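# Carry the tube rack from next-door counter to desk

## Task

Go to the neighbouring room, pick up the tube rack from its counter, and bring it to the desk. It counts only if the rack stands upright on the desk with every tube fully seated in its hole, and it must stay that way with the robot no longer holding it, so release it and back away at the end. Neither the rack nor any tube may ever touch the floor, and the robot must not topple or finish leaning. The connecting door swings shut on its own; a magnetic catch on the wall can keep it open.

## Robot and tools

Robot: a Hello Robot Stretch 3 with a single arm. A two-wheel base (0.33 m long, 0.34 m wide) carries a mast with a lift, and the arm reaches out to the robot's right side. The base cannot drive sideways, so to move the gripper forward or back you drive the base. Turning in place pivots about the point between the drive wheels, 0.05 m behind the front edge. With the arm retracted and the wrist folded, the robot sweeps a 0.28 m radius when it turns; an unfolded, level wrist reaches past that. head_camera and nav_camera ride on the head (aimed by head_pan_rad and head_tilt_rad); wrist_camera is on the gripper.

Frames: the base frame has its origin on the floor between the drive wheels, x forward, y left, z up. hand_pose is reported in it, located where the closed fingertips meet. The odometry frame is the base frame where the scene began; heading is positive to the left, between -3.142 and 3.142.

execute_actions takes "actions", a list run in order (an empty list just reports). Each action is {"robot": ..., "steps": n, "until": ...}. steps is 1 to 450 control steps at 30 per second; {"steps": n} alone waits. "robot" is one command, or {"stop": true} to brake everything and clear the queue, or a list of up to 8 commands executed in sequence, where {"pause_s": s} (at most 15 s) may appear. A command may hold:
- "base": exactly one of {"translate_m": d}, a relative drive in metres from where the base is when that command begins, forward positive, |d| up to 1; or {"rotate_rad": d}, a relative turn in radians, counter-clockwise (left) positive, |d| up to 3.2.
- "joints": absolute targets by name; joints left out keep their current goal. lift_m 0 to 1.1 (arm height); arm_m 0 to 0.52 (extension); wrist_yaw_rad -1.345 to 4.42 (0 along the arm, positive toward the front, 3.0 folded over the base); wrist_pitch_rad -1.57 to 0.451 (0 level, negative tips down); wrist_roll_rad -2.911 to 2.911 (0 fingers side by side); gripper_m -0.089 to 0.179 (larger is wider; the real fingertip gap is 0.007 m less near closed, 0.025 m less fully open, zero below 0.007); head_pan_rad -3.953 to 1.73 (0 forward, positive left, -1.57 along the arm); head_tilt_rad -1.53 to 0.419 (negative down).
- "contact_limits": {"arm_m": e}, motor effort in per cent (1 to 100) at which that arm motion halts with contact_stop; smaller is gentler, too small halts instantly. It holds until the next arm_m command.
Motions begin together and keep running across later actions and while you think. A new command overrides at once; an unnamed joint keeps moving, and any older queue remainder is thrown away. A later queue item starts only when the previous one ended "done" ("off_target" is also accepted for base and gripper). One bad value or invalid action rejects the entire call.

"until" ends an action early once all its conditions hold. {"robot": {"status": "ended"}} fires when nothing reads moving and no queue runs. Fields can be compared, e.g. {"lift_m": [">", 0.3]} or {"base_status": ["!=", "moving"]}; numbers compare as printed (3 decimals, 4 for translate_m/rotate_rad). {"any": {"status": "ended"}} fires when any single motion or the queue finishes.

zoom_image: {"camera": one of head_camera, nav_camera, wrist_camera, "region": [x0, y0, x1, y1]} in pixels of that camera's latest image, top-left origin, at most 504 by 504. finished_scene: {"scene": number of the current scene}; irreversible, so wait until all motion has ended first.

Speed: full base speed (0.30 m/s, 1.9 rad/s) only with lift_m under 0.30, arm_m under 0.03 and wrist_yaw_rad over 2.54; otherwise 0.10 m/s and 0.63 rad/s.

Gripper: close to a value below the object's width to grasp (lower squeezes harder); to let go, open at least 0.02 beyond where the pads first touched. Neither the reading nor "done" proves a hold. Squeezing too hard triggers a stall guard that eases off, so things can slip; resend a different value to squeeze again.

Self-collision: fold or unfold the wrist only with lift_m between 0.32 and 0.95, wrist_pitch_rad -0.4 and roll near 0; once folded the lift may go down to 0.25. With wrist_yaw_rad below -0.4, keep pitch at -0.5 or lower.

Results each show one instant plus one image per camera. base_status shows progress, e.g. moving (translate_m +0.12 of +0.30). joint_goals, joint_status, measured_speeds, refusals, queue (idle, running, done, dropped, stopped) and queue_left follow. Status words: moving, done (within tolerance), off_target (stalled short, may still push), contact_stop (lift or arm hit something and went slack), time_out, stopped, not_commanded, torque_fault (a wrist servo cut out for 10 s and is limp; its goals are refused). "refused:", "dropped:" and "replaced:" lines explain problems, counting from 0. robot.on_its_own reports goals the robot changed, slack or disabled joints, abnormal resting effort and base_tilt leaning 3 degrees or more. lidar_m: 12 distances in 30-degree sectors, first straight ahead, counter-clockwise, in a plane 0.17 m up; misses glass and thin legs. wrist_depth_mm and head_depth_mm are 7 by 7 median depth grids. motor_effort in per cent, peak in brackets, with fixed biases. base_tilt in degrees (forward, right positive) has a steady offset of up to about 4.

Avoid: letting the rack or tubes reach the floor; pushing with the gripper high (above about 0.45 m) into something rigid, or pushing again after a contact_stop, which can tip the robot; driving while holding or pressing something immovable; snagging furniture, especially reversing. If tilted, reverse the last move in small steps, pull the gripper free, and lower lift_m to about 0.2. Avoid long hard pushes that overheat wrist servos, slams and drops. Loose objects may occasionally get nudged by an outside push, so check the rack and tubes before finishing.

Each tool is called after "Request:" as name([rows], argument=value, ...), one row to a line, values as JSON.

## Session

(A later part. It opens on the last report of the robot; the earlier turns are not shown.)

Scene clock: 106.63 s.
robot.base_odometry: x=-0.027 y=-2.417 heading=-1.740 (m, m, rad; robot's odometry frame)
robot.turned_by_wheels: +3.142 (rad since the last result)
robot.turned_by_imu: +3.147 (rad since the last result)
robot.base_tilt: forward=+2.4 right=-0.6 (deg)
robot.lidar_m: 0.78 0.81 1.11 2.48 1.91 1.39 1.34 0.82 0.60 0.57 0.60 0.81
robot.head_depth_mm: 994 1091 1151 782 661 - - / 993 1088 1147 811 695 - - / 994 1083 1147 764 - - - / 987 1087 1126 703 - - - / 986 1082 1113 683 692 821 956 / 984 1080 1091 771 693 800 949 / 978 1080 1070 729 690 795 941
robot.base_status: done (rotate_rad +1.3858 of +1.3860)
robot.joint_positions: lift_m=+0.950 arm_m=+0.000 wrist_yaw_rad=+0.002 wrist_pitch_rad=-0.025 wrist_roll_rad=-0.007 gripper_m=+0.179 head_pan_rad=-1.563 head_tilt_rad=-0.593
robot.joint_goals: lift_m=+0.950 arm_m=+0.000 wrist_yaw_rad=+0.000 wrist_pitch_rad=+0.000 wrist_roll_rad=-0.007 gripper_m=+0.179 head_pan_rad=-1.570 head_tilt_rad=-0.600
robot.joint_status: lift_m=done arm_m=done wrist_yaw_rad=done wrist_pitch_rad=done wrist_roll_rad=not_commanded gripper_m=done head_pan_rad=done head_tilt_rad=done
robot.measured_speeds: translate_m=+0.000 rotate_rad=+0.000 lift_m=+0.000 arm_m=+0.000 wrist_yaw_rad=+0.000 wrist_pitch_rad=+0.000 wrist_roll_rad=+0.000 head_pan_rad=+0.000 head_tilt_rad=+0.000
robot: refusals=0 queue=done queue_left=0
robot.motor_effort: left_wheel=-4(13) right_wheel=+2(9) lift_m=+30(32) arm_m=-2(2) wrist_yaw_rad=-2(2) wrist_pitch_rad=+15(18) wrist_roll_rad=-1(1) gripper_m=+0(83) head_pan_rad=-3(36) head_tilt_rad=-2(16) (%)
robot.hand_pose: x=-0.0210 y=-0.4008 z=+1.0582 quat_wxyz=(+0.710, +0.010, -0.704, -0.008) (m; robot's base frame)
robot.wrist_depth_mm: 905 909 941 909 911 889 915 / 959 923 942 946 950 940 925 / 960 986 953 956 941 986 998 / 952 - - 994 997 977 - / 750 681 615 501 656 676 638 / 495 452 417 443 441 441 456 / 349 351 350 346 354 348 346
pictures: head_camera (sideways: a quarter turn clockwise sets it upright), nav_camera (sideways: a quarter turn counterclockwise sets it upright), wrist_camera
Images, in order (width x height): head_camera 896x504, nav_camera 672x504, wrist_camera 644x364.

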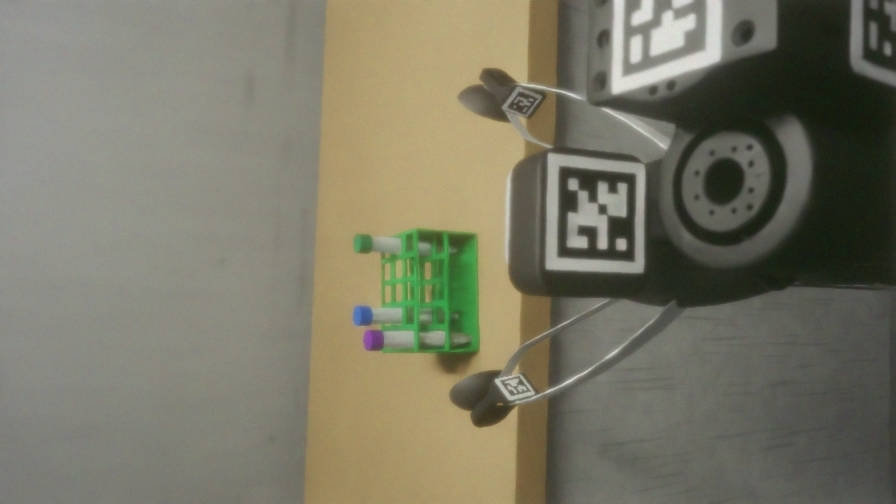

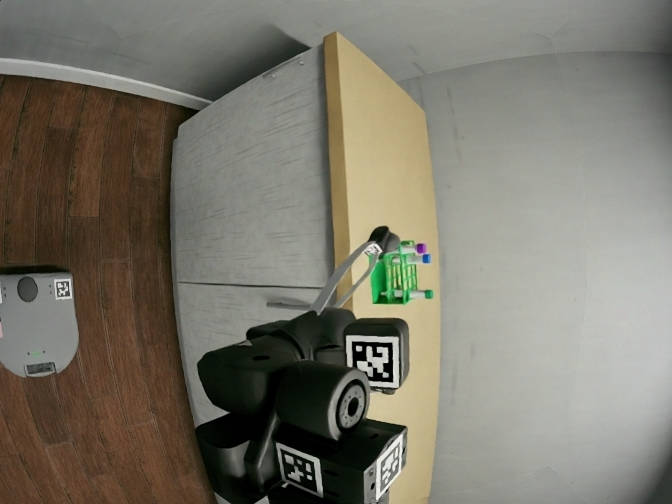

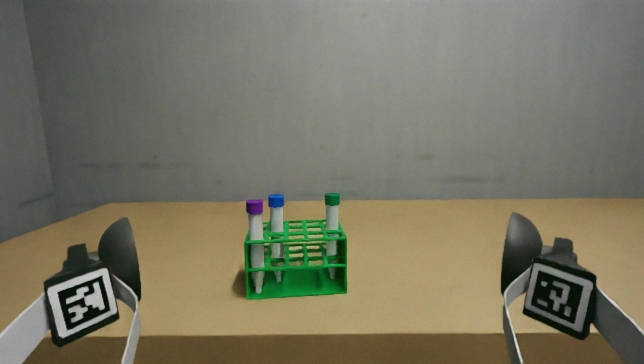

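Request:
execute_actions([
  {"robot":[{"joints":{"wrist_yaw_rad":0.14,"arm_m":0.12,"head_tilt_rad":-0.75}},{"joints":{"lift_m":0.865}}],"steps":300,"until":{"robot":{"status":"ended"}}},
])

Scene clock: 118.83 s.
robot.base_odometry: x=-0.027 y=-2.417 heading=-1.740 (m, m, rad; robot's odometry frame)
robot.turned_by_wheels: +0.000 (rad since the last result)
robot.turned_by_imu: -0.002 (rad since the last result)
robot.base_tilt: forward=+2.4 right=-0.4 (deg)
robot.lidar_m: 0.78 0.81 1.11 2.48 1.91 1.39 1.34 0.82 0.60 0.57 0.60 0.81
robot.head_depth_mm: 1006 1092 821 665 - - 1169 / 1008 1083 806 657 - 1058 1200 / 998 1088 804 651 - 1060 1190 / 998 1089 705 - - 1055 1180 / 1002 1069 684 662 816 1014 1176 / 999 1064 770 694 810 1006 1173 / 1001 1061 759 679 811 1007 1170
robot.base_status: done (rotate_rad +1.3858 of +1.3860)
robot.joint_positions: lift_m=+0.865 arm_m=+0.120 wrist_yaw_rad=+0.139 wrist_pitch_rad=-0.023 wrist_roll_rad=-0.007 gripper_m=+0.179 head_pan_rad=-1.563 head_tilt_rad=-0.741
robot.joint_goals: lift_m=+0.865 arm_m=+0.120 wrist_yaw_rad=+0.140 wrist_pitch_rad=+0.000 wrist_roll_rad=-0.007 gripper_m=+0.179 head_pan_rad=-1.570 head_tilt_rad=-0.750
robot.joint_status: lift_m=done arm_m=done wrist_yaw_rad=done wrist_pitch_rad=done wrist_roll_rad=not_commanded gripper_m=done head_pan_rad=done head_tilt_rad=done
robot.measured_speeds: translate_m=+0.000 rotate_rad=+0.000 lift_m=+0.000 arm_m=+0.000 wrist_yaw_rad=+0.000 wrist_pitch_rad=+0.000 wrist_roll_rad=+0.000 head_pan_rad=+0.000 head_tilt_rad=+0.000
robot: refusals=0 queue=done queue_left=0
robot.motor_effort: left_wheel=-4(4) right_wheel=+2(2) lift_m=+22(30) arm_m=+3(3) wrist_yaw_rad=+0(2) wrist_pitch_rad=+14(15) wrist_roll_rad=+0(1) gripper_m=+0(0) head_pan_rad=-3(3) head_tilt_rad=-3(15) (%)
robot.hand_pose: x=+0.0141 y=-0.5178 z=+0.9739 quat_wxyz=(+0.708, +0.057, -0.702, +0.041) (m; robot's base frame)
robot.wrist_depth_mm: 828 853 840 809 768 739 741 / 840 905 862 821 808 772 734 / 844 917 891 837 804 796 749 / 794 787 780 310 551 740 733 / 408 409 409 306 334 409 394 / 292 273 270 267 266 266 273 / 244 231 223 214 207 201 191
pictures: head_camera (sideways: a quarter turn clockwise sets it upright), nav_camera (sideways: a quarter turn counterclockwise sets it upright), wrist_camera
Images, in order (width x height): head_camera 896x504, nav_camera 672x504, wrist_camera 644x364.

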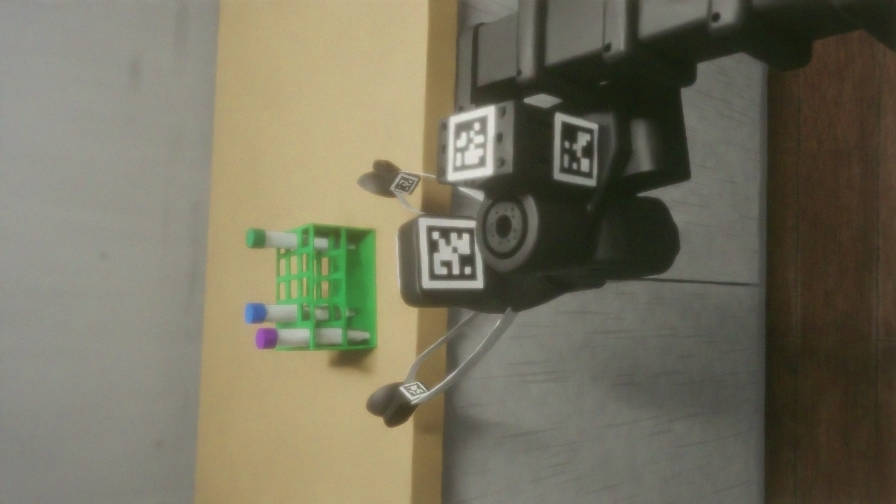

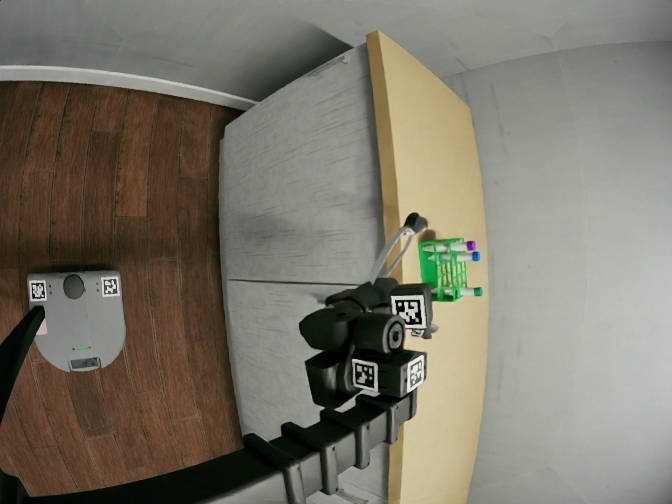

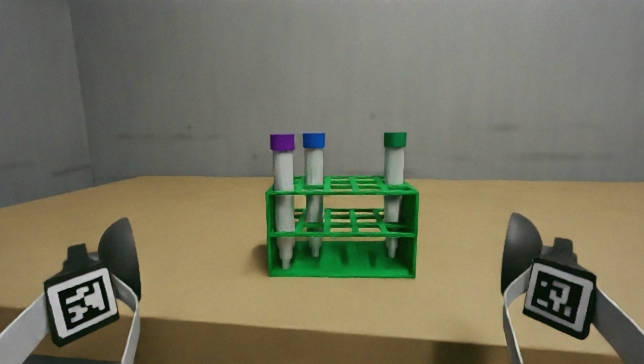

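Request:
execute_actions([
  {"robot":[{"joints":{"lift_m":0.86,"wrist_yaw_rad":0.12}},{"joints":{"arm_m":0.275}}],"steps":300,"until":{"robot":{"status":"ended"}}},
])

Scene clock: 127.53 s.
robot.base_odometry: x=-0.027 y=-2.417 heading=-1.740 (m, m, rad; robot's odometry frame)
robot.turned_by_wheels: +0.000 (rad since the last result)
robot.turned_by_imu: -0.002 (rad since the last result)
robot.base_tilt: forward=+2.3 right=-0.5 (deg)
robot.lidar_m: 0.78 0.81 1.11 2.48 1.91 1.39 1.34 0.82 0.60 0.57 0.59 0.81
robot.head_depth_mm: 1007 1087 823 665 - - 1182 / 1010 1084 889 - 846 1025 1199 / 1007 1093 883 - 819 1016 1191 / 1003 1092 864 - 820 1018 1186 / 1000 1065 682 681 814 1012 1176 / 998 1067 764 682 814 1007 1169 / 992 1066 758 680 811 1006 1161
robot.base_status: done (rotate_rad +1.3858 of +1.3860)
robot.joint_positions: lift_m=+0.860 arm_m=+0.275 wrist_yaw_rad=+0.120 wrist_pitch_rad=-0.023 wrist_roll_rad=-0.007 gripper_m=+0.179 head_pan_rad=-1.563 head_tilt_rad=-0.741
robot.joint_goals: lift_m=+0.860 arm_m=+0.275 wrist_yaw_rad=+0.120 wrist_pitch_rad=+0.000 wrist_roll_rad=-0.007 gripper_m=+0.179 head_pan_rad=-1.570 head_tilt_rad=-0.750
robot.joint_status: lift_m=done arm_m=done wrist_yaw_rad=done wrist_pitch_rad=done wrist_roll_rad=not_commanded gripper_m=done head_pan_rad=done head_tilt_rad=done
robot.measured_speeds: translate_m=+0.000 rotate_rad=+0.000 lift_m=+0.000 arm_m=+0.000 wrist_yaw_rad=+0.000 wrist_pitch_rad=+0.000 wrist_roll_rad=+0.000 head_pan_rad=+0.000 head_tilt_rad=+0.000
robot: refusals=0 queue=done queue_left=0
robot.motor_effort: left_wheel=-4(4) right_wheel=+2(2) lift_m=+22(22) arm_m=+3(3) wrist_yaw_rad=+0(1) wrist_pitch_rad=+14(15) wrist_roll_rad=+0(0) gripper_m=+1(0) head_pan_rad=-3(3) head_tilt_rad=-4(3) (%)
robot.hand_pose: x=+0.0093 y=-0.6734 z=+0.9690 quat_wxyz=(+0.709, +0.051, -0.703, +0.034) (m; robot's base frame)
robot.wrist_depth_mm: 727 679 670 652 629 618 598 / 741 713 695 664 652 624 596 / 754 730 695 688 652 645 617 / 795 555 544 700 534 649 625 / 398 125 149 168 149 390 373 / 282 126 154 175 152 238 262 / 188 133 139 146 131 184 185
pictures: head_camera (sideways: a quarter turn clockwise sets it upright), nav_camera (sideways: a quarter turn counterclockwise sets it upright), wrist_camera
Images, in order (width x height): head_camera 896x504, nav_camera 672x504, wrist_camera 644x364.

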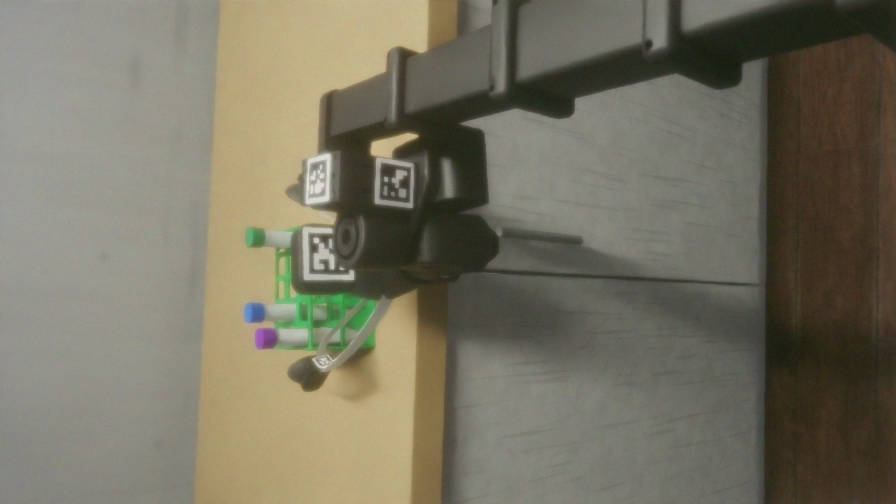

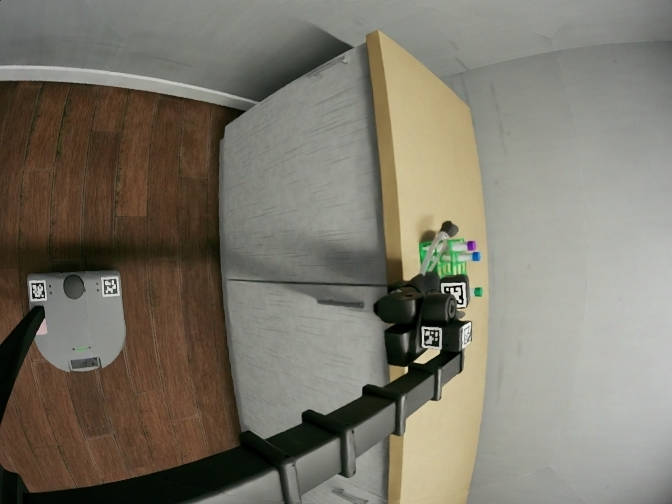

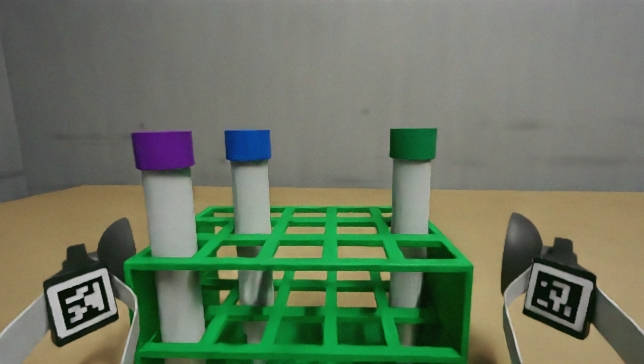

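Request:
execute_actions([
  {"robot":{"joints":{"gripper_m":0.09}},"steps":90,"until":{"robot":{"status":"ended"}}},
  {"steps":15},
  {"robot":{"joints":{"lift_m":0.9}},"steps":90,"until":{"robot":{"status":"ended"}}},
])

Scene clock: 132.07 s.
robot.base_odometry: x=-0.027 y=-2.417 heading=-1.740 (m, m, rad; robot's odometry frame)
robot.turned_by_wheels: +0.000 (rad since the last result)
robot.turned_by_imu: -0.001 (rad since the last result)
robot.base_tilt: forward=+2.5 right=-0.4 (deg)
robot.lidar_m: 0.78 0.81 1.11 2.48 1.91 1.39 1.34 0.82 0.60 0.57 0.59 0.81
robot.head_depth_mm: 1008 1095 861 - - 1078 1204 / 1008 1087 - 703 820 1027 1197 / 1003 1084 - 704 820 1017 1198 / 1000 1089 - 718 813 1012 1185 / 999 1065 686 681 818 1008 1178 / 993 1064 767 679 809 1011 1171 / 996 1065 756 680 811 1001 1168
robot.base_status: done (rotate_rad +1.3858 of +1.3860)
robot.joint_positions: lift_m=+0.900 arm_m=+0.275 wrist_yaw_rad=+0.120 wrist_pitch_rad=-0.029 wrist_roll_rad=-0.007 gripper_m=+0.091 head_pan_rad=-1.563 head_tilt_rad=-0.741
robot.joint_goals: lift_m=+0.900 arm_m=+0.275 wrist_yaw_rad=+0.120 wrist_pitch_rad=+0.000 wrist_roll_rad=-0.007 gripper_m=+0.090 head_pan_rad=-1.570 head_tilt_rad=-0.750
robot.joint_status: lift_m=done arm_m=done wrist_yaw_rad=done wrist_pitch_rad=done wrist_roll_rad=not_commanded gripper_m=done head_pan_rad=done head_tilt_rad=done
robot.measured_speeds: translate_m=+0.000 rotate_rad=+0.000 lift_m=+0.000 arm_m=+0.000 wrist_yaw_rad=+0.000 wrist_pitch_rad=+0.000 wrist_roll_rad=+0.000 head_pan_rad=+0.000 head_tilt_rad=+0.000
robot: refusals=0 queue=done queue_left=0
robot.motor_effort: left_wheel=-4(4) right_wheel=+2(2) lift_m=+31(32) arm_m=+3(3) wrist_yaw_rad=+0(0) wrist_pitch_rad=+18(18) wrist_roll_rad=+0(0) gripper_m=-20(94) head_pan_rad=-3(3) head_tilt_rad=-3(4) (%)
robot.hand_pose: x=+0.0092 y=-0.6733 z=+1.0069 quat_wxyz=(+0.709, +0.053, -0.703, +0.032) (m; robot's base frame)
robot.wrist_depth_mm: 697 686 673 643 630 610 590 / 749 721 704 669 642 620 605 / 766 735 697 673 665 652 628 / 791 753 156 715 676 659 629 / 503 523 136 162 160 531 475 / 345 - 157 175 164 - 327 / 267 245 147 173 167 244 249
pictures: head_camera (sideways: a quarter turn clockwise sets it upright), nav_camera (sideways: a quarter turn counterclockwise sets it upright), wrist_camera
Images, in order (width x height): head_camera 896x504, nav_camera 672x504, wrist_camera 644x364.

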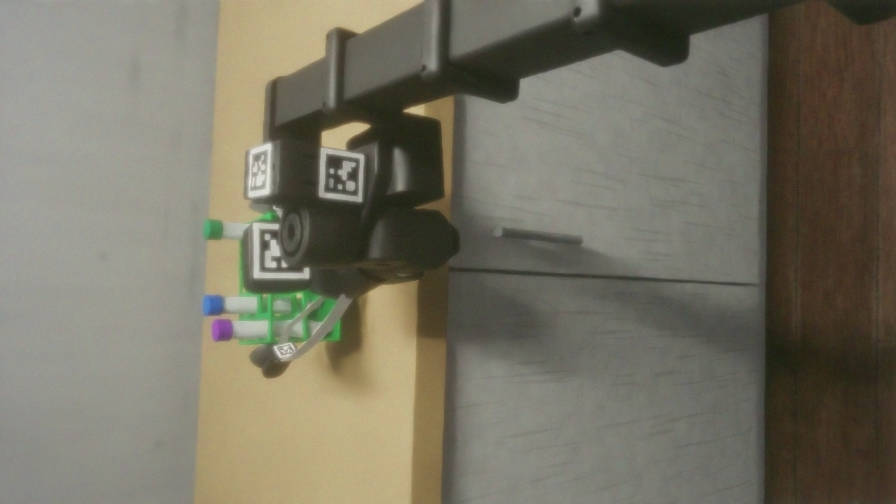

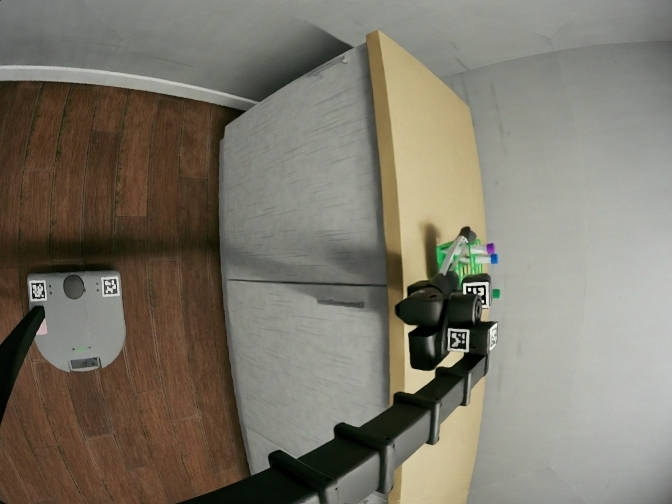

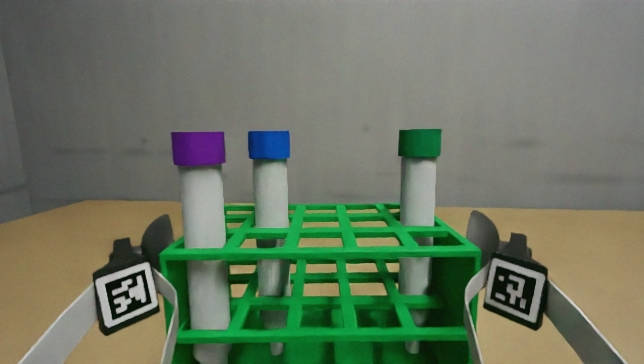

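Request:
execute_actions([
  {"robot":[{"joints":{"lift_m":0.93}},{"joints":{"arm_m":0.0}},{"joints":{"wrist_yaw_rad":1.57,"head_pan_rad":0,"head_tilt_rad":-0.5},"base":{"rotate_rad":1.0}},{"base":{"rotate_rad":0.893}},{"base":{"translate_m":1.0}}],"steps":450,"until":{"robot":{"status":"ended"}}},
  {"steps":200,"until":{"robot":{"status":"ended"}}},
  {"robot":[{"base":{"translate_m":0.9}},{"base":{"rotate_rad":1.249}}],"steps":450,"until":{"robot":{"status":"ended"}}},
])

Scene clock: 170.33 s.
robot.base_odometry: x=+1.851 y=-2.129 heading=+1.401 (m, m, rad; robot's odometry frame)
robot.turned_by_wheels: +3.142 (rad since the last result)
robot.turned_by_imu: +3.148 (rad since the last result)
robot.base_tilt: forward=+2.5 right=-0.6 (deg)
robot.lidar_m: 2.90 0.81 1.06 2.37 1.96 1.42 1.37 1.12 0.81 0.63 0.64 0.83
robot.head_depth_mm: 2017 2000 1966 1943 1947 1744 - / 2848 2747 2724 2680 2169 1685 - / 2972 3181 3422 3027 2142 1668 1348 / 2966 3138 3390 3032 2135 1647 1337 / 2978 3150 3453 2975 2102 1634 1326 / 2873 3139 3431 2906 2087 1624 1325 / 2871 3139 3332 2882 2077 1564 1181
robot.base_status: done (rotate_rad +1.2488 of +1.2490)
robot.joint_positions: lift_m=+0.930 arm_m=+0.000 wrist_yaw_rad=+1.569 wrist_pitch_rad=-0.030 wrist_roll_rad=-0.007 gripper_m=+0.091 head_pan_rad=-0.007 head_tilt_rad=-0.507
robot.joint_goals: lift_m=+0.930 arm_m=+0.000 wrist_yaw_rad=+1.570 wrist_pitch_rad=+0.000 wrist_roll_rad=-0.007 gripper_m=+0.090 head_pan_rad=+0.000 head_tilt_rad=-0.500
robot.joint_status: lift_m=done arm_m=done wrist_yaw_rad=done wrist_pitch_rad=done wrist_roll_rad=not_commanded gripper_m=done head_pan_rad=done head_tilt_rad=done
robot.measured_speeds: translate_m=+0.000 rotate_rad=+0.000 lift_m=+0.000 arm_m=+0.000 wrist_yaw_rad=+0.000 wrist_pitch_rad=+0.000 wrist_roll_rad=+0.000 head_pan_rad=+0.000 head_tilt_rad=+0.000
robot: refusals=0 queue=done queue_left=0
robot.motor_effort: left_wheel=-4(10) right_wheel=+2(6) lift_m=+31(32) arm_m=-2(2) wrist_yaw_rad=+1(3) wrist_pitch_rad=+19(18) wrist_roll_rad=-1(0) gripper_m=-20(19) head_pan_rad=+3(36) head_tilt_rad=+2(17) (%)
robot.hand_pose: x=+0.2340 y=-0.1458 z=+1.0366 quat_wxyz=(+0.510, +0.505, -0.491, +0.494) (m; robot's base frame)
robot.wrist_depth_mm: 660 - - - - - 515 / 661 - - - - - 519 / 688 - - - - - 525 / 702 841 158 - - 846 524 / 740 729 137 164 160 669 521 / 755 - 158 174 165 - 534 / 769 813 143 174 166 739 490
pictures: head_camera (sideways: a quarter turn clockwise sets it upright), nav_camera (sideways: a quarter turn counterclockwise sets it upright), wrist_camera
Images, in order (width x height): head_camera 896x504, nav_camera 672x504, wrist_camera 644x364.

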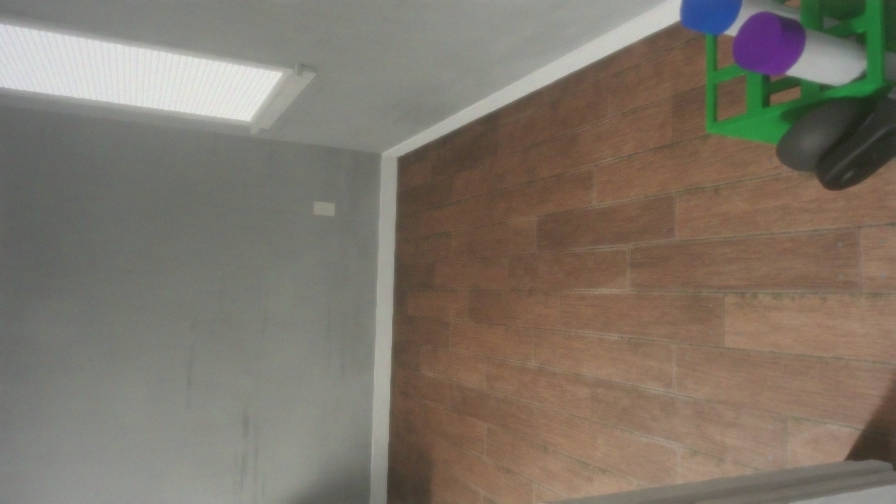

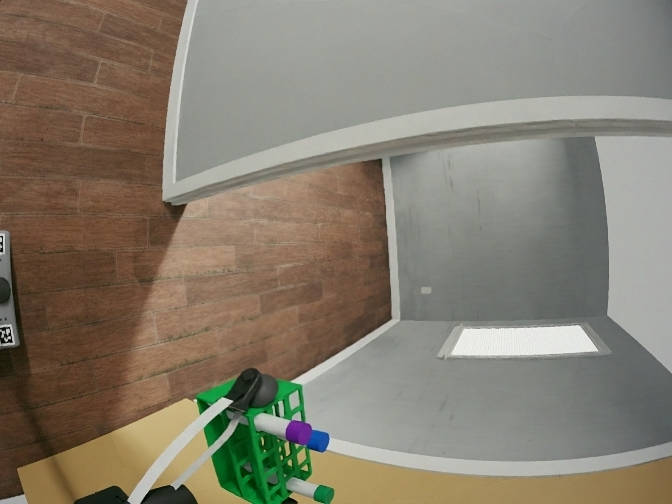

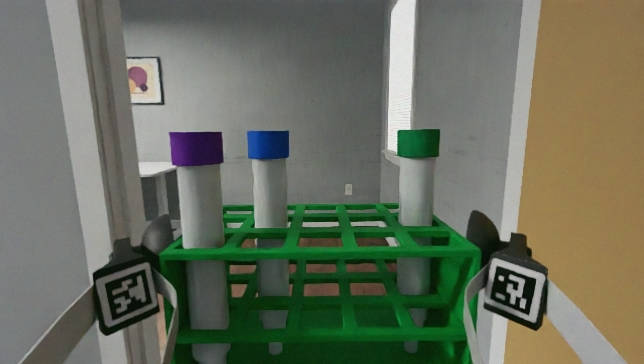

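Request:
execute_actions([
  {"robot":{"base":{"translate_m":0.6}},"steps":450,"until":{"robot":{"status":"ended"}}},
])

Scene clock: 185.47 s.
robot.base_odometry: x=+1.952 y=-1.537 heading=+1.401 (m, m, rad; robot's odometry frame)
robot.turned_by_wheels: +0.000 (rad since the last result)
robot.turned_by_imu: +0.000 (rad since the last result)
robot.base_tilt: forward=+2.4 right=-0.5 (deg)
robot.lidar_m: 2.80 2.66 0.35 0.62 2.46 2.03 1.96 0.90 0.62 0.58 0.59 1.08
robot.head_depth_mm: 2024 1990 1952 1956 1920 1733 - / 2437 2622 2752 2651 2169 1665 - / 2384 2592 2845 3017 2143 1663 1353 / 2355 2589 2782 2967 2148 1644 1345 / 2384 2573 2821 2976 2112 1655 1347 / 2375 2557 2776 2898 2065 1636 1331 / 2339 2566 2769 2832 2061 1609 1321
robot.base_status: done (translate_m +0.6000 of +0.6000)
robot.joint_positions: lift_m=+0.930 arm_m=+0.000 wrist_yaw_rad=+1.569 wrist_pitch_rad=-0.030 wrist_roll_rad=-0.007 gripper_m=+0.091 head_pan_rad=-0.007 head_tilt_rad=-0.507
robot.joint_goals: lift_m=+0.930 arm_m=+0.000 wrist_yaw_rad=+1.570 wrist_pitch_rad=+0.000 wrist_roll_rad=-0.007 gripper_m=+0.090 head_pan_rad=+0.000 head_tilt_rad=-0.500
robot.joint_status: lift_m=done arm_m=done wrist_yaw_rad=done wrist_pitch_rad=done wrist_roll_rad=not_commanded gripper_m=done head_pan_rad=done head_tilt_rad=done
robot.measured_speeds: translate_m=+0.000 rotate_rad=+0.000 lift_m=+0.000 arm_m=+0.000 wrist_yaw_rad=+0.000 wrist_pitch_rad=+0.000 wrist_roll_rad=+0.000 head_pan_rad=+0.000 head_tilt_rad=+0.000
robot: refusals=0 queue=done queue_left=0
robot.motor_effort: left_wheel=-5(6) right_wheel=+2(5) lift_m=+31(31) arm_m=-2(2) wrist_yaw_rad=+1(1) wrist_pitch_rad=+19(18) wrist_roll_rad=+0(1) gripper_m=-19(19) head_pan_rad=+3(3) head_tilt_rad=+2(3) (%)
robot.hand_pose: x=+0.2340 y=-0.1458 z=+1.0366 quat_wxyz=(+0.510, +0.505, -0.491, +0.494) (m; robot's base frame)
robot.wrist_depth_mm: - - - - - - 750 / - - - - - - 730 / - - - - - - 754 / - - 157 - - - 779 / - - 137 164 160 - 766 / - - 156 175 164 - 746 / - - 143 173 166 - 702
pictures: head_camera (sideways: a quarter turn clockwise sets it upright), nav_camera (sideways: a quarter turn counterclockwise sets it upright), wrist_camera
Images, in order (width x height): head_camera 896x504, nav_camera 672x504, wrist_camera 644x364.

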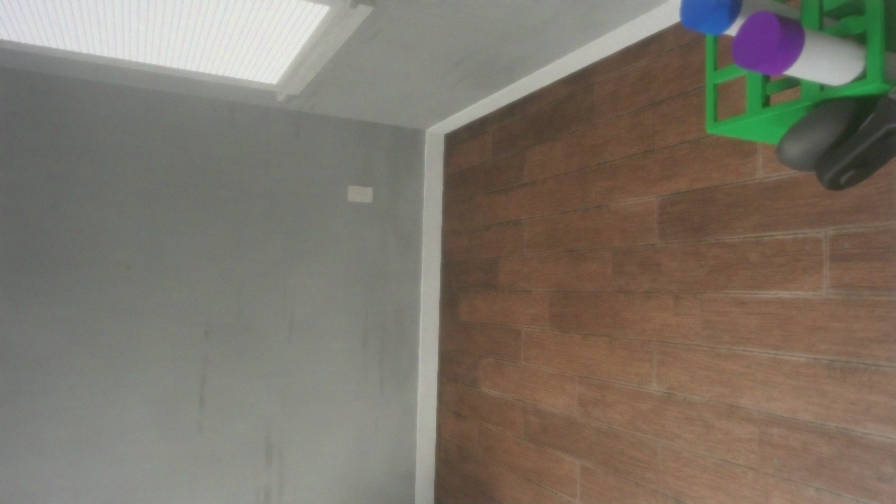

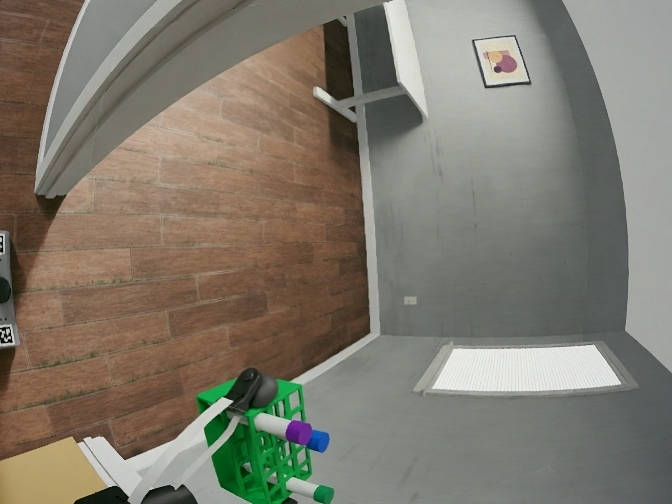

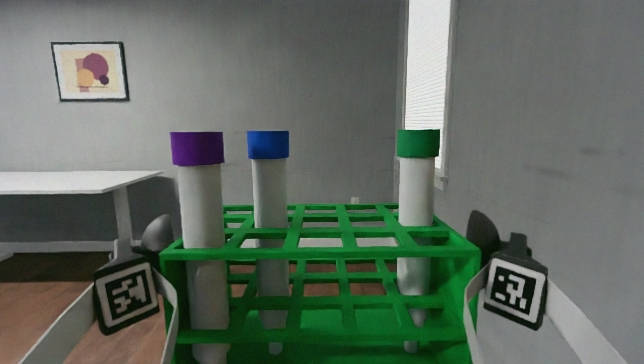

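Request:
execute_actions([
  {"robot":[{"base":{"translate_m":0.8}},{"base":{"translate_m":0.85}}],"steps":450,"until":{"robot":{"status":"ended"}}},
  {"steps":200,"until":{"robot":{"status":"ended"}}},
  {"robot":{"base":{"rotate_rad":1.571},"joints":{"head_pan_rad":-0.8}},"steps":450,"until":{"robot":{"status":"ended"}}},
])

Scene clock: 210.03 s.
robot.base_odometry: x=+2.230 y=+0.089 heading=+2.972 (m, m, rad; robot's odometry frame)
robot.turned_by_wheels: +1.571 (rad since the last result)
robot.turned_by_imu: +1.575 (rad since the last result)
robot.base_tilt: forward=+2.5 right=-0.3 (deg)
robot.lidar_m: 2.64 1.94 1.40 1.39 1.09 0.79 0.76 0.79 1.07 1.17 1.21 1.46
robot.head_depth_mm: 1052 1115 1181 1255 1344 1435 1432 / 1126 1198 1265 1368 1472 1565 1437 / 1221 1300 1397 1498 1624 1664 1372 / 1330 1427 1539 1664 1821 1557 1339 / 1457 1571 1710 1882 1948 328 354 / 1585 1765 1877 2116 2074 329 316 / 1765 1986 2063 1534 1755 325 315
robot.base_status: done (rotate_rad +1.5708 of +1.5710)
robot.joint_positions: lift_m=+0.930 arm_m=+0.000 wrist_yaw_rad=+1.569 wrist_pitch_rad=-0.030 wrist_roll_rad=-0.007 gripper_m=+0.091 head_pan_rad=-0.793 head_tilt_rad=-0.507
robot.joint_goals: lift_m=+0.930 arm_m=+0.000 wrist_yaw_rad=+1.570 wrist_pitch_rad=+0.000 wrist_roll_rad=-0.007 gripper_m=+0.090 head_pan_rad=-0.800 head_tilt_rad=-0.500
robot.joint_status: lift_m=done arm_m=done wrist_yaw_rad=done wrist_pitch_rad=done wrist_roll_rad=not_commanded gripper_m=done head_pan_rad=done head_tilt_rad=done
robot.measured_speeds: translate_m=+0.000 rotate_rad=+0.000 lift_m=+0.000 arm_m=+0.000 wrist_yaw_rad=+0.000 wrist_pitch_rad=+0.000 wrist_roll_rad=+0.000 head_pan_rad=+0.000 head_tilt_rad=+0.000
robot: refusals=0 queue=done queue_left=0
robot.motor_effort: left_wheel=-4(10) right_wheel=+2(6) lift_m=+31(31) arm_m=-2(2) wrist_yaw_rad=+1(1) wrist_pitch_rad=+19(18) wrist_roll_rad=+0(0) gripper_m=-20(19) head_pan_rad=-3(34) head_tilt_rad=+2(3) (%)
robot.hand_pose: x=+0.2340 y=-0.1458 z=+1.0366 quat_wxyz=(+0.510, +0.505, -0.491, +0.494) (m; robot's base frame)
robot.wrist_depth_mm: - - - - - - - / - - - - - - - / - - - - - - - / - - 157 - - - - / - - 137 164 160 - - / - - 158 175 164 - - / - - 143 173 167 - -
pictures: head_camera (sideways: a quarter turn clockwise sets it upright), nav_camera (sideways: a quarter turn counterclockwise sets it upright), wrist_camera
Images, in order (width x height): head_camera 896x504, nav_camera 672x504, wrist_camera 644x364.

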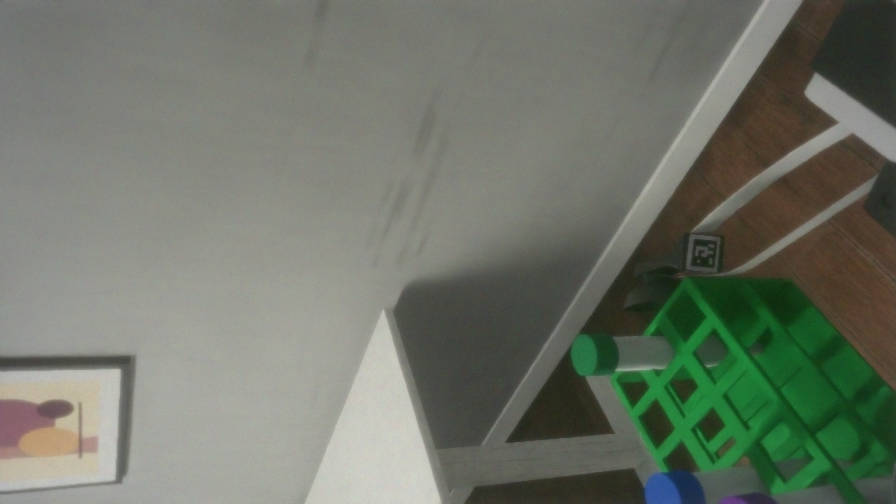

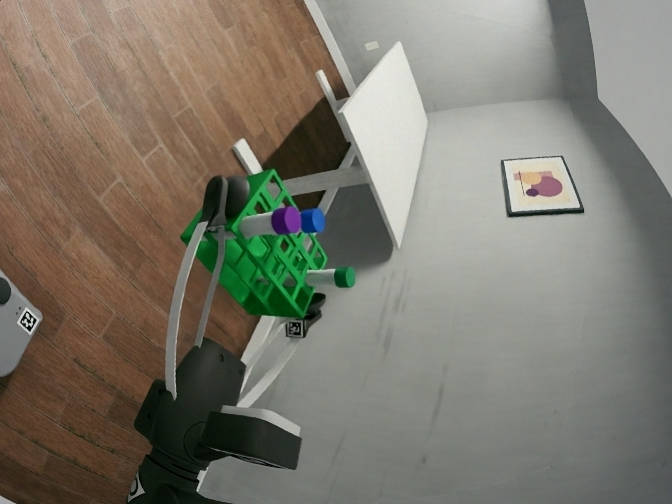

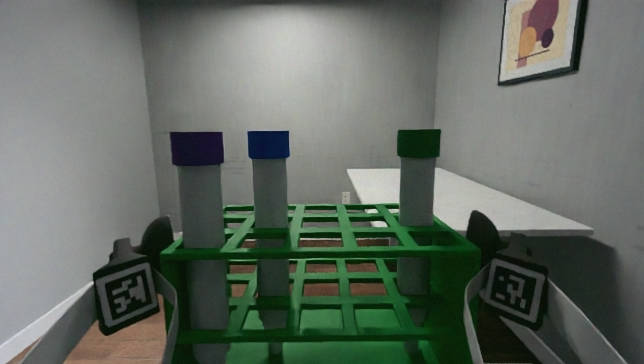

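Request:
execute_actions([
  {"robot":[{"base":{"translate_m":0.7},"joints":{"head_pan_rad":-1.57,"head_tilt_rad":-0.8}},{"base":{"translate_m":0.7}}],"steps":450,"until":{"robot":{"status":"ended"}}},
  {"steps":100,"until":{"robot":{"status":"ended"}}},
])

Scene clock: 228.17 s.
robot.base_odometry: x=+0.850 y=+0.325 heading=+2.972 (m, m, rad; robot's odometry frame)
robot.turned_by_wheels: +0.000 (rad since the last result)
robot.turned_by_imu: +0.001 (rad since the last result)
robot.base_tilt: forward=+2.4 right=-0.8 (deg)
robot.lidar_m: 1.61 1.67 1.42 1.37 1.42 2.24 2.15 1.65 1.20 0.68 1.20 1.34
robot.head_depth_mm: 980 1114 1277 1490 - - 1186 / 981 1108 1279 1401 - - 1180 / 979 1107 1094 851 - - 1136 / 975 1109 1089 846 710 - 1115 / 980 1104 1067 837 690 610 1116 / 976 1101 1056 831 690 - 1097 / 971 1103 1045 821 723 - 1091
robot.base_status: done (translate_m +0.7000 of +0.7000)
robot.joint_positions: lift_m=+0.930 arm_m=+0.000 wrist_yaw_rad=+1.569 wrist_pitch_rad=-0.030 wrist_roll_rad=-0.007 gripper_m=+0.091 head_pan_rad=-1.563 head_tilt_rad=-0.790
robot.joint_goals: lift_m=+0.930 arm_m=+0.000 wrist_yaw_rad=+1.570 wrist_pitch_rad=+0.000 wrist_roll_rad=-0.007 gripper_m=+0.090 head_pan_rad=-1.570 head_tilt_rad=-0.800
robot.joint_status: lift_m=done arm_m=done wrist_yaw_rad=done wrist_pitch_rad=done wrist_roll_rad=not_commanded gripper_m=done head_pan_rad=done head_tilt_rad=done
robot.measured_speeds: translate_m=+0.000 rotate_rad=+0.000 lift_m=+0.000 arm_m=+0.000 wrist_yaw_rad=+0.000 wrist_pitch_rad=+0.000 wrist_roll_rad=+0.000 head_pan_rad=+0.000 head_tilt_rad=+0.000
robot: refusals=0 queue=done queue_left=0
robot.motor_effort: left_wheel=-5(7) right_wheel=+2(5) lift_m=+31(31) arm_m=-2(2) wrist_yaw_rad=+1(1) wrist_pitch_rad=+19(19) wrist_roll_rad=-1(1) gripper_m=-18(19) head_pan_rad=-3(33) head_tilt_rad=-4(20) (%)
robot.hand_pose: x=+0.2340 y=-0.1458 z=+1.0366 quat_wxyz=(+0.510, +0.505, -0.491, +0.494) (m; robot's base frame)
robot.wrist_depth_mm: - - - - - - - / - - - - - - - / - - - - - - - / - - 157 - - - - / - - 137 164 161 - - / - - 156 175 164 - 764 / - - 143 174 167 583 590
pictures: head_camera (sideways: a quarter turn clockwise sets it upright), nav_camera (sideways: a quarter turn counterclockwise sets it upright), wrist_camera
Images, in order (width x height): head_camera 896x504, nav_camera 672x504, wrist_camera 644x364.

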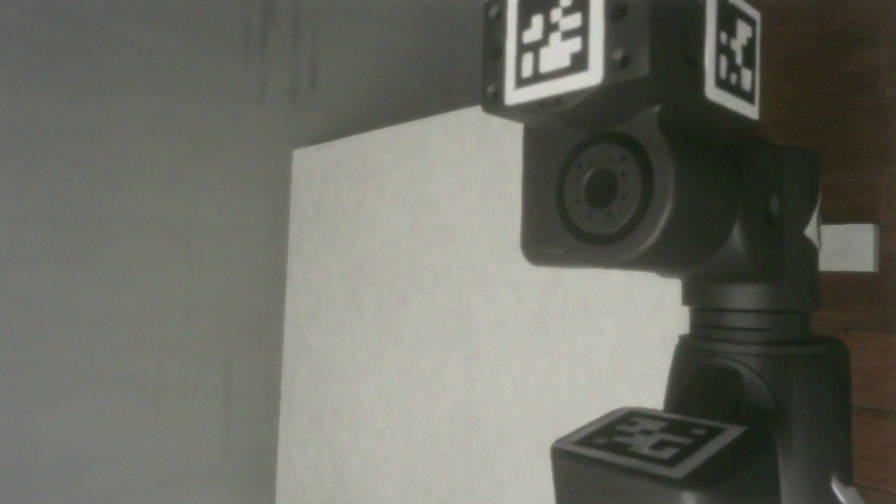

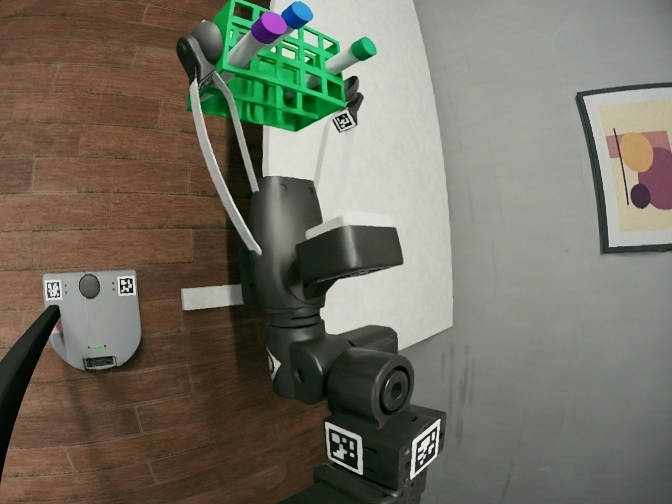

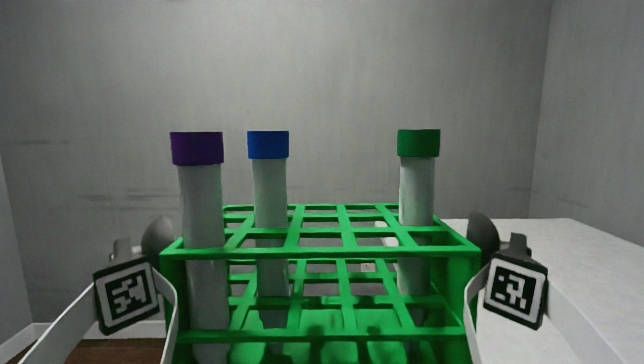

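Request:
execute_actions([
  {"robot":[{"base":{"translate_m":0.4}},{"joints":{"wrist_yaw_rad":0}},{"joints":{"arm_m":0.4,"lift_m":0.85}}],"steps":450,"until":{"robot":{"status":"ended"}}},
])

Scene clock: 241.53 s.
robot.base_odometry: x=+0.456 y=+0.393 heading=+2.972 (m, m, rad; robot's odometry frame)
robot.turned_by_wheels: +0.000 (rad since the last result)
robot.turned_by_imu: -0.002 (rad since the last result)
robot.base_tilt: forward=+2.4 right=-0.4 (deg)
robot.lidar_m: 1.22 1.26 1.42 1.37 1.42 1.94 2.55 1.65 0.82 1.15 1.05 1.02
robot.head_depth_mm: 980 1110 1122 897 - - - / 981 1104 - 832 701 1276 1181 / 979 1065 - 848 698 1266 1170 / 977 1067 - 847 693 1254 1167 / 974 1083 1065 838 688 1252 1158 / 974 1100 1056 830 681 1246 1152 / 971 1102 1048 820 677 1233 1141
robot.base_status: done (translate_m +0.4000 of +0.4000)
robot.joint_positions: lift_m=+0.850 arm_m=+0.400 wrist_yaw_rad=+0.000 wrist_pitch_rad=-0.031 wrist_roll_rad=-0.007 gripper_m=+0.091 head_pan_rad=-1.563 head_tilt_rad=-0.790
robot.joint_goals: lift_m=+0.850 arm_m=+0.400 wrist_yaw_rad=+0.000 wrist_pitch_rad=+0.000 wrist_roll_rad=-0.007 gripper_m=+0.090 head_pan_rad=-1.570 head_tilt_rad=-0.800
robot.joint_status: lift_m=done arm_m=done wrist_yaw_rad=done wrist_pitch_rad=done wrist_roll_rad=not_commanded gripper_m=done head_pan_rad=done head_tilt_rad=done
robot.measured_speeds: translate_m=+0.000 rotate_rad=+0.000 lift_m=+0.000 arm_m=+0.000 wrist_yaw_rad=+0.000 wrist_pitch_rad=+0.000 wrist_roll_rad=+0.000 head_pan_rad=+0.000 head_tilt_rad=+0.000
robot: refusals=0 queue=done queue_left=0
robot.motor_effort: left_wheel=-5(7) right_wheel=+2(5) lift_m=+23(32) arm_m=+3(2) wrist_yaw_rad=-1(1) wrist_pitch_rad=+19(19) wrist_roll_rad=+0(0) gripper_m=-20(19) head_pan_rad=-3(3) head_tilt_rad=-4(3) (%)
robot.hand_pose: x=-0.0214 y=-0.8000 z=+0.9569 quat_wxyz=(+0.710, +0.011, -0.704, -0.011) (m; robot's base frame)
robot.wrist_depth_mm: 490 475 484 486 487 477 485 / 502 496 502 507 499 495 506 / 510 517 511 509 503 508 508 / 530 535 156 530 522 529 522 / 543 536 137 163 160 534 539 / 567 - 158 175 165 - 556 / 486 457 144 174 167 455 469
pictures: head_camera (sideways: a quarter turn clockwise sets it upright), nav_camera (sideways: a quarter turn counterclockwise sets it upright), wrist_camera
Images, in order (width x height): head_camera 896x504, nav_camera 672x504, wrist_camera 644x364.

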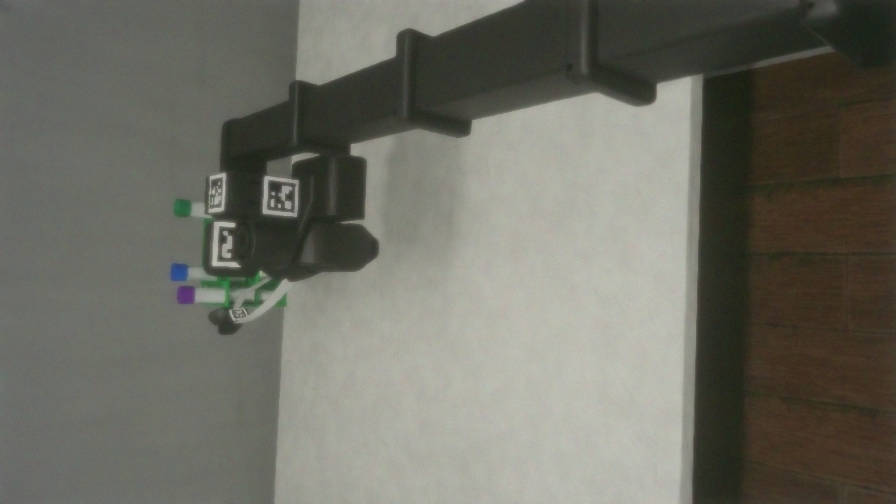

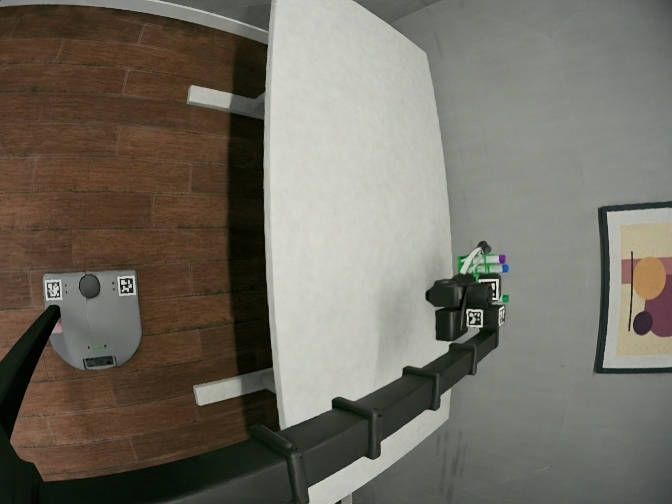

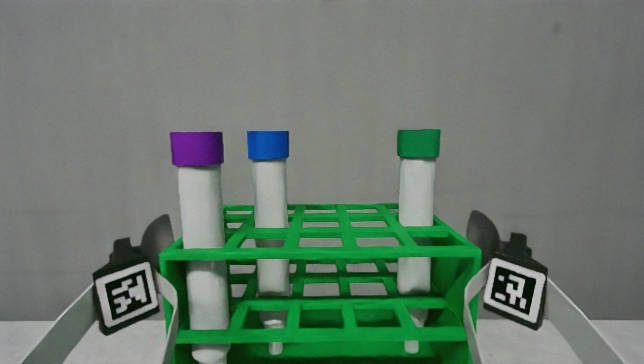

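Request:
execute_actions([
  {"robot":{"joints":{"lift_m":0.72}},"steps":450,"until":{"robot":{"status":"ended"}}},
])

Scene clock: 245.47 s.
robot.base_odometry: x=+0.456 y=+0.393 heading=+2.972 (m, m, rad; robot's odometry frame)
robot.turned_by_wheels: +0.000 (rad since the last result)
robot.turned_by_imu: -0.001 (rad since the last result)
robot.base_tilt: forward=+2.4 right=-0.3 (deg)
robot.lidar_m: 1.21 1.26 1.42 1.37 1.42 1.94 2.55 1.64 0.82 1.15 1.06 1.01
robot.head_depth_mm: 983 1108 1131 868 712 642 1179 / 977 1108 1115 889 734 - - / 979 1108 1147 - 697 1256 1170 / 979 1103 920 796 692 1252 1162 / 982 1105 1025 837 689 1252 1155 / 969 1099 1055 831 685 1246 1151 / 973 1104 1044 820 677 1235 1144
robot.base_status: done (translate_m +0.4000 of +0.4000)
robot.joint_positions: lift_m=+0.720 arm_m=+0.400 wrist_yaw_rad=+0.000 wrist_pitch_rad=-0.031 wrist_roll_rad=-0.007 gripper_m=+0.091 head_pan_rad=-1.563 head_tilt_rad=-0.790
robot.joint_goals: lift_m=+0.720 arm_m=+0.400 wrist_yaw_rad=+0.000 wrist_pitch_rad=+0.000 wrist_roll_rad=-0.007 gripper_m=+0.090 head_pan_rad=-1.570 head_tilt_rad=-0.800
robot.joint_status: lift_m=done arm_m=done wrist_yaw_rad=done wrist_pitch_rad=done wrist_roll_rad=not_commanded gripper_m=done head_pan_rad=done head_tilt_rad=done
robot.measured_speeds: translate_m=+0.000 rotate_rad=+0.000 lift_m=+0.000 arm_m=+0.000 wrist_yaw_rad=+0.000 wrist_pitch_rad=+0.000 wrist_roll_rad=+0.000 head_pan_rad=+0.000 head_tilt_rad=+0.000
robot: refusals=0 queue=done queue_left=0
robot.motor_effort: left_wheel=-5(5) right_wheel=+2(2) lift_m=+23(22) arm_m=+3(3) wrist_yaw_rad=-1(0) wrist_pitch_rad=+19(19) wrist_roll_rad=-1(0) gripper_m=-19(19) head_pan_rad=-2(3) head_tilt_rad=-4(3) (%)
robot.hand_pose: x=-0.0214 y=-0.8000 z=+0.8268 quat_wxyz=(+0.710, +0.011, -0.704, -0.011) (m; robot's base frame)
robot.wrist_depth_mm: 477 483 492 485 479 477 482 / 495 493 499 501 497 490 496 / 515 526 502 508 508 515 519 / 523 538 157 527 520 521 520 / 539 527 137 163 160 546 529 / 363 - 157 175 164 - 348 / 278 257 144 173 167 259 263
pictures: head_camera (sideways: a quarter turn clockwise sets it upright), nav_camera (sideways: a quarter turn counterclockwise sets it upright), wrist_camera
Images, in order (width x height): head_camera 896x504, nav_camera 672x504, wrist_camera 644x364.

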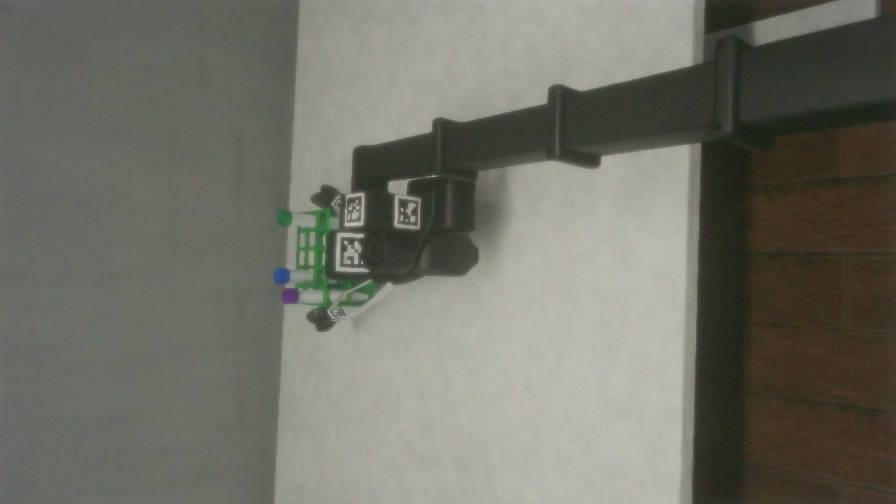

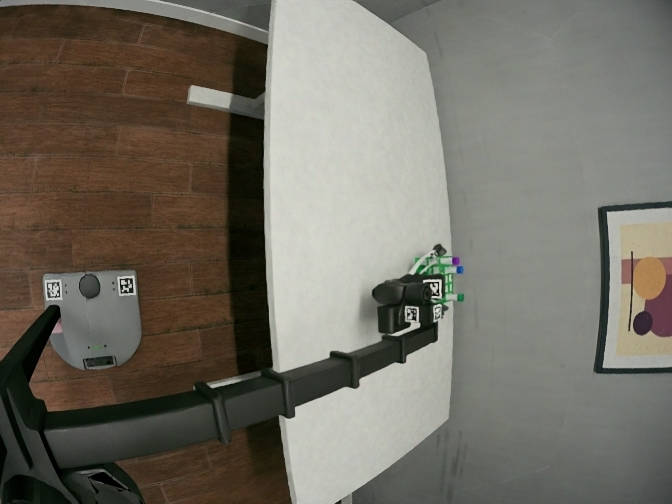

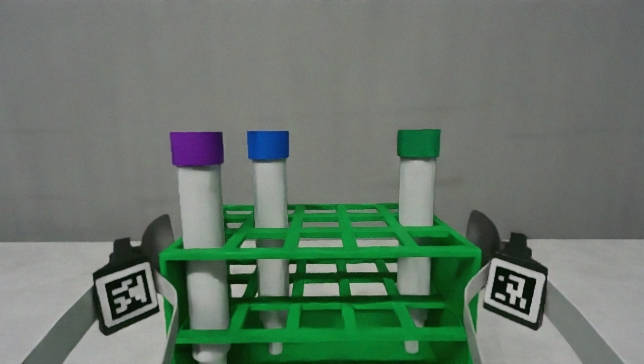

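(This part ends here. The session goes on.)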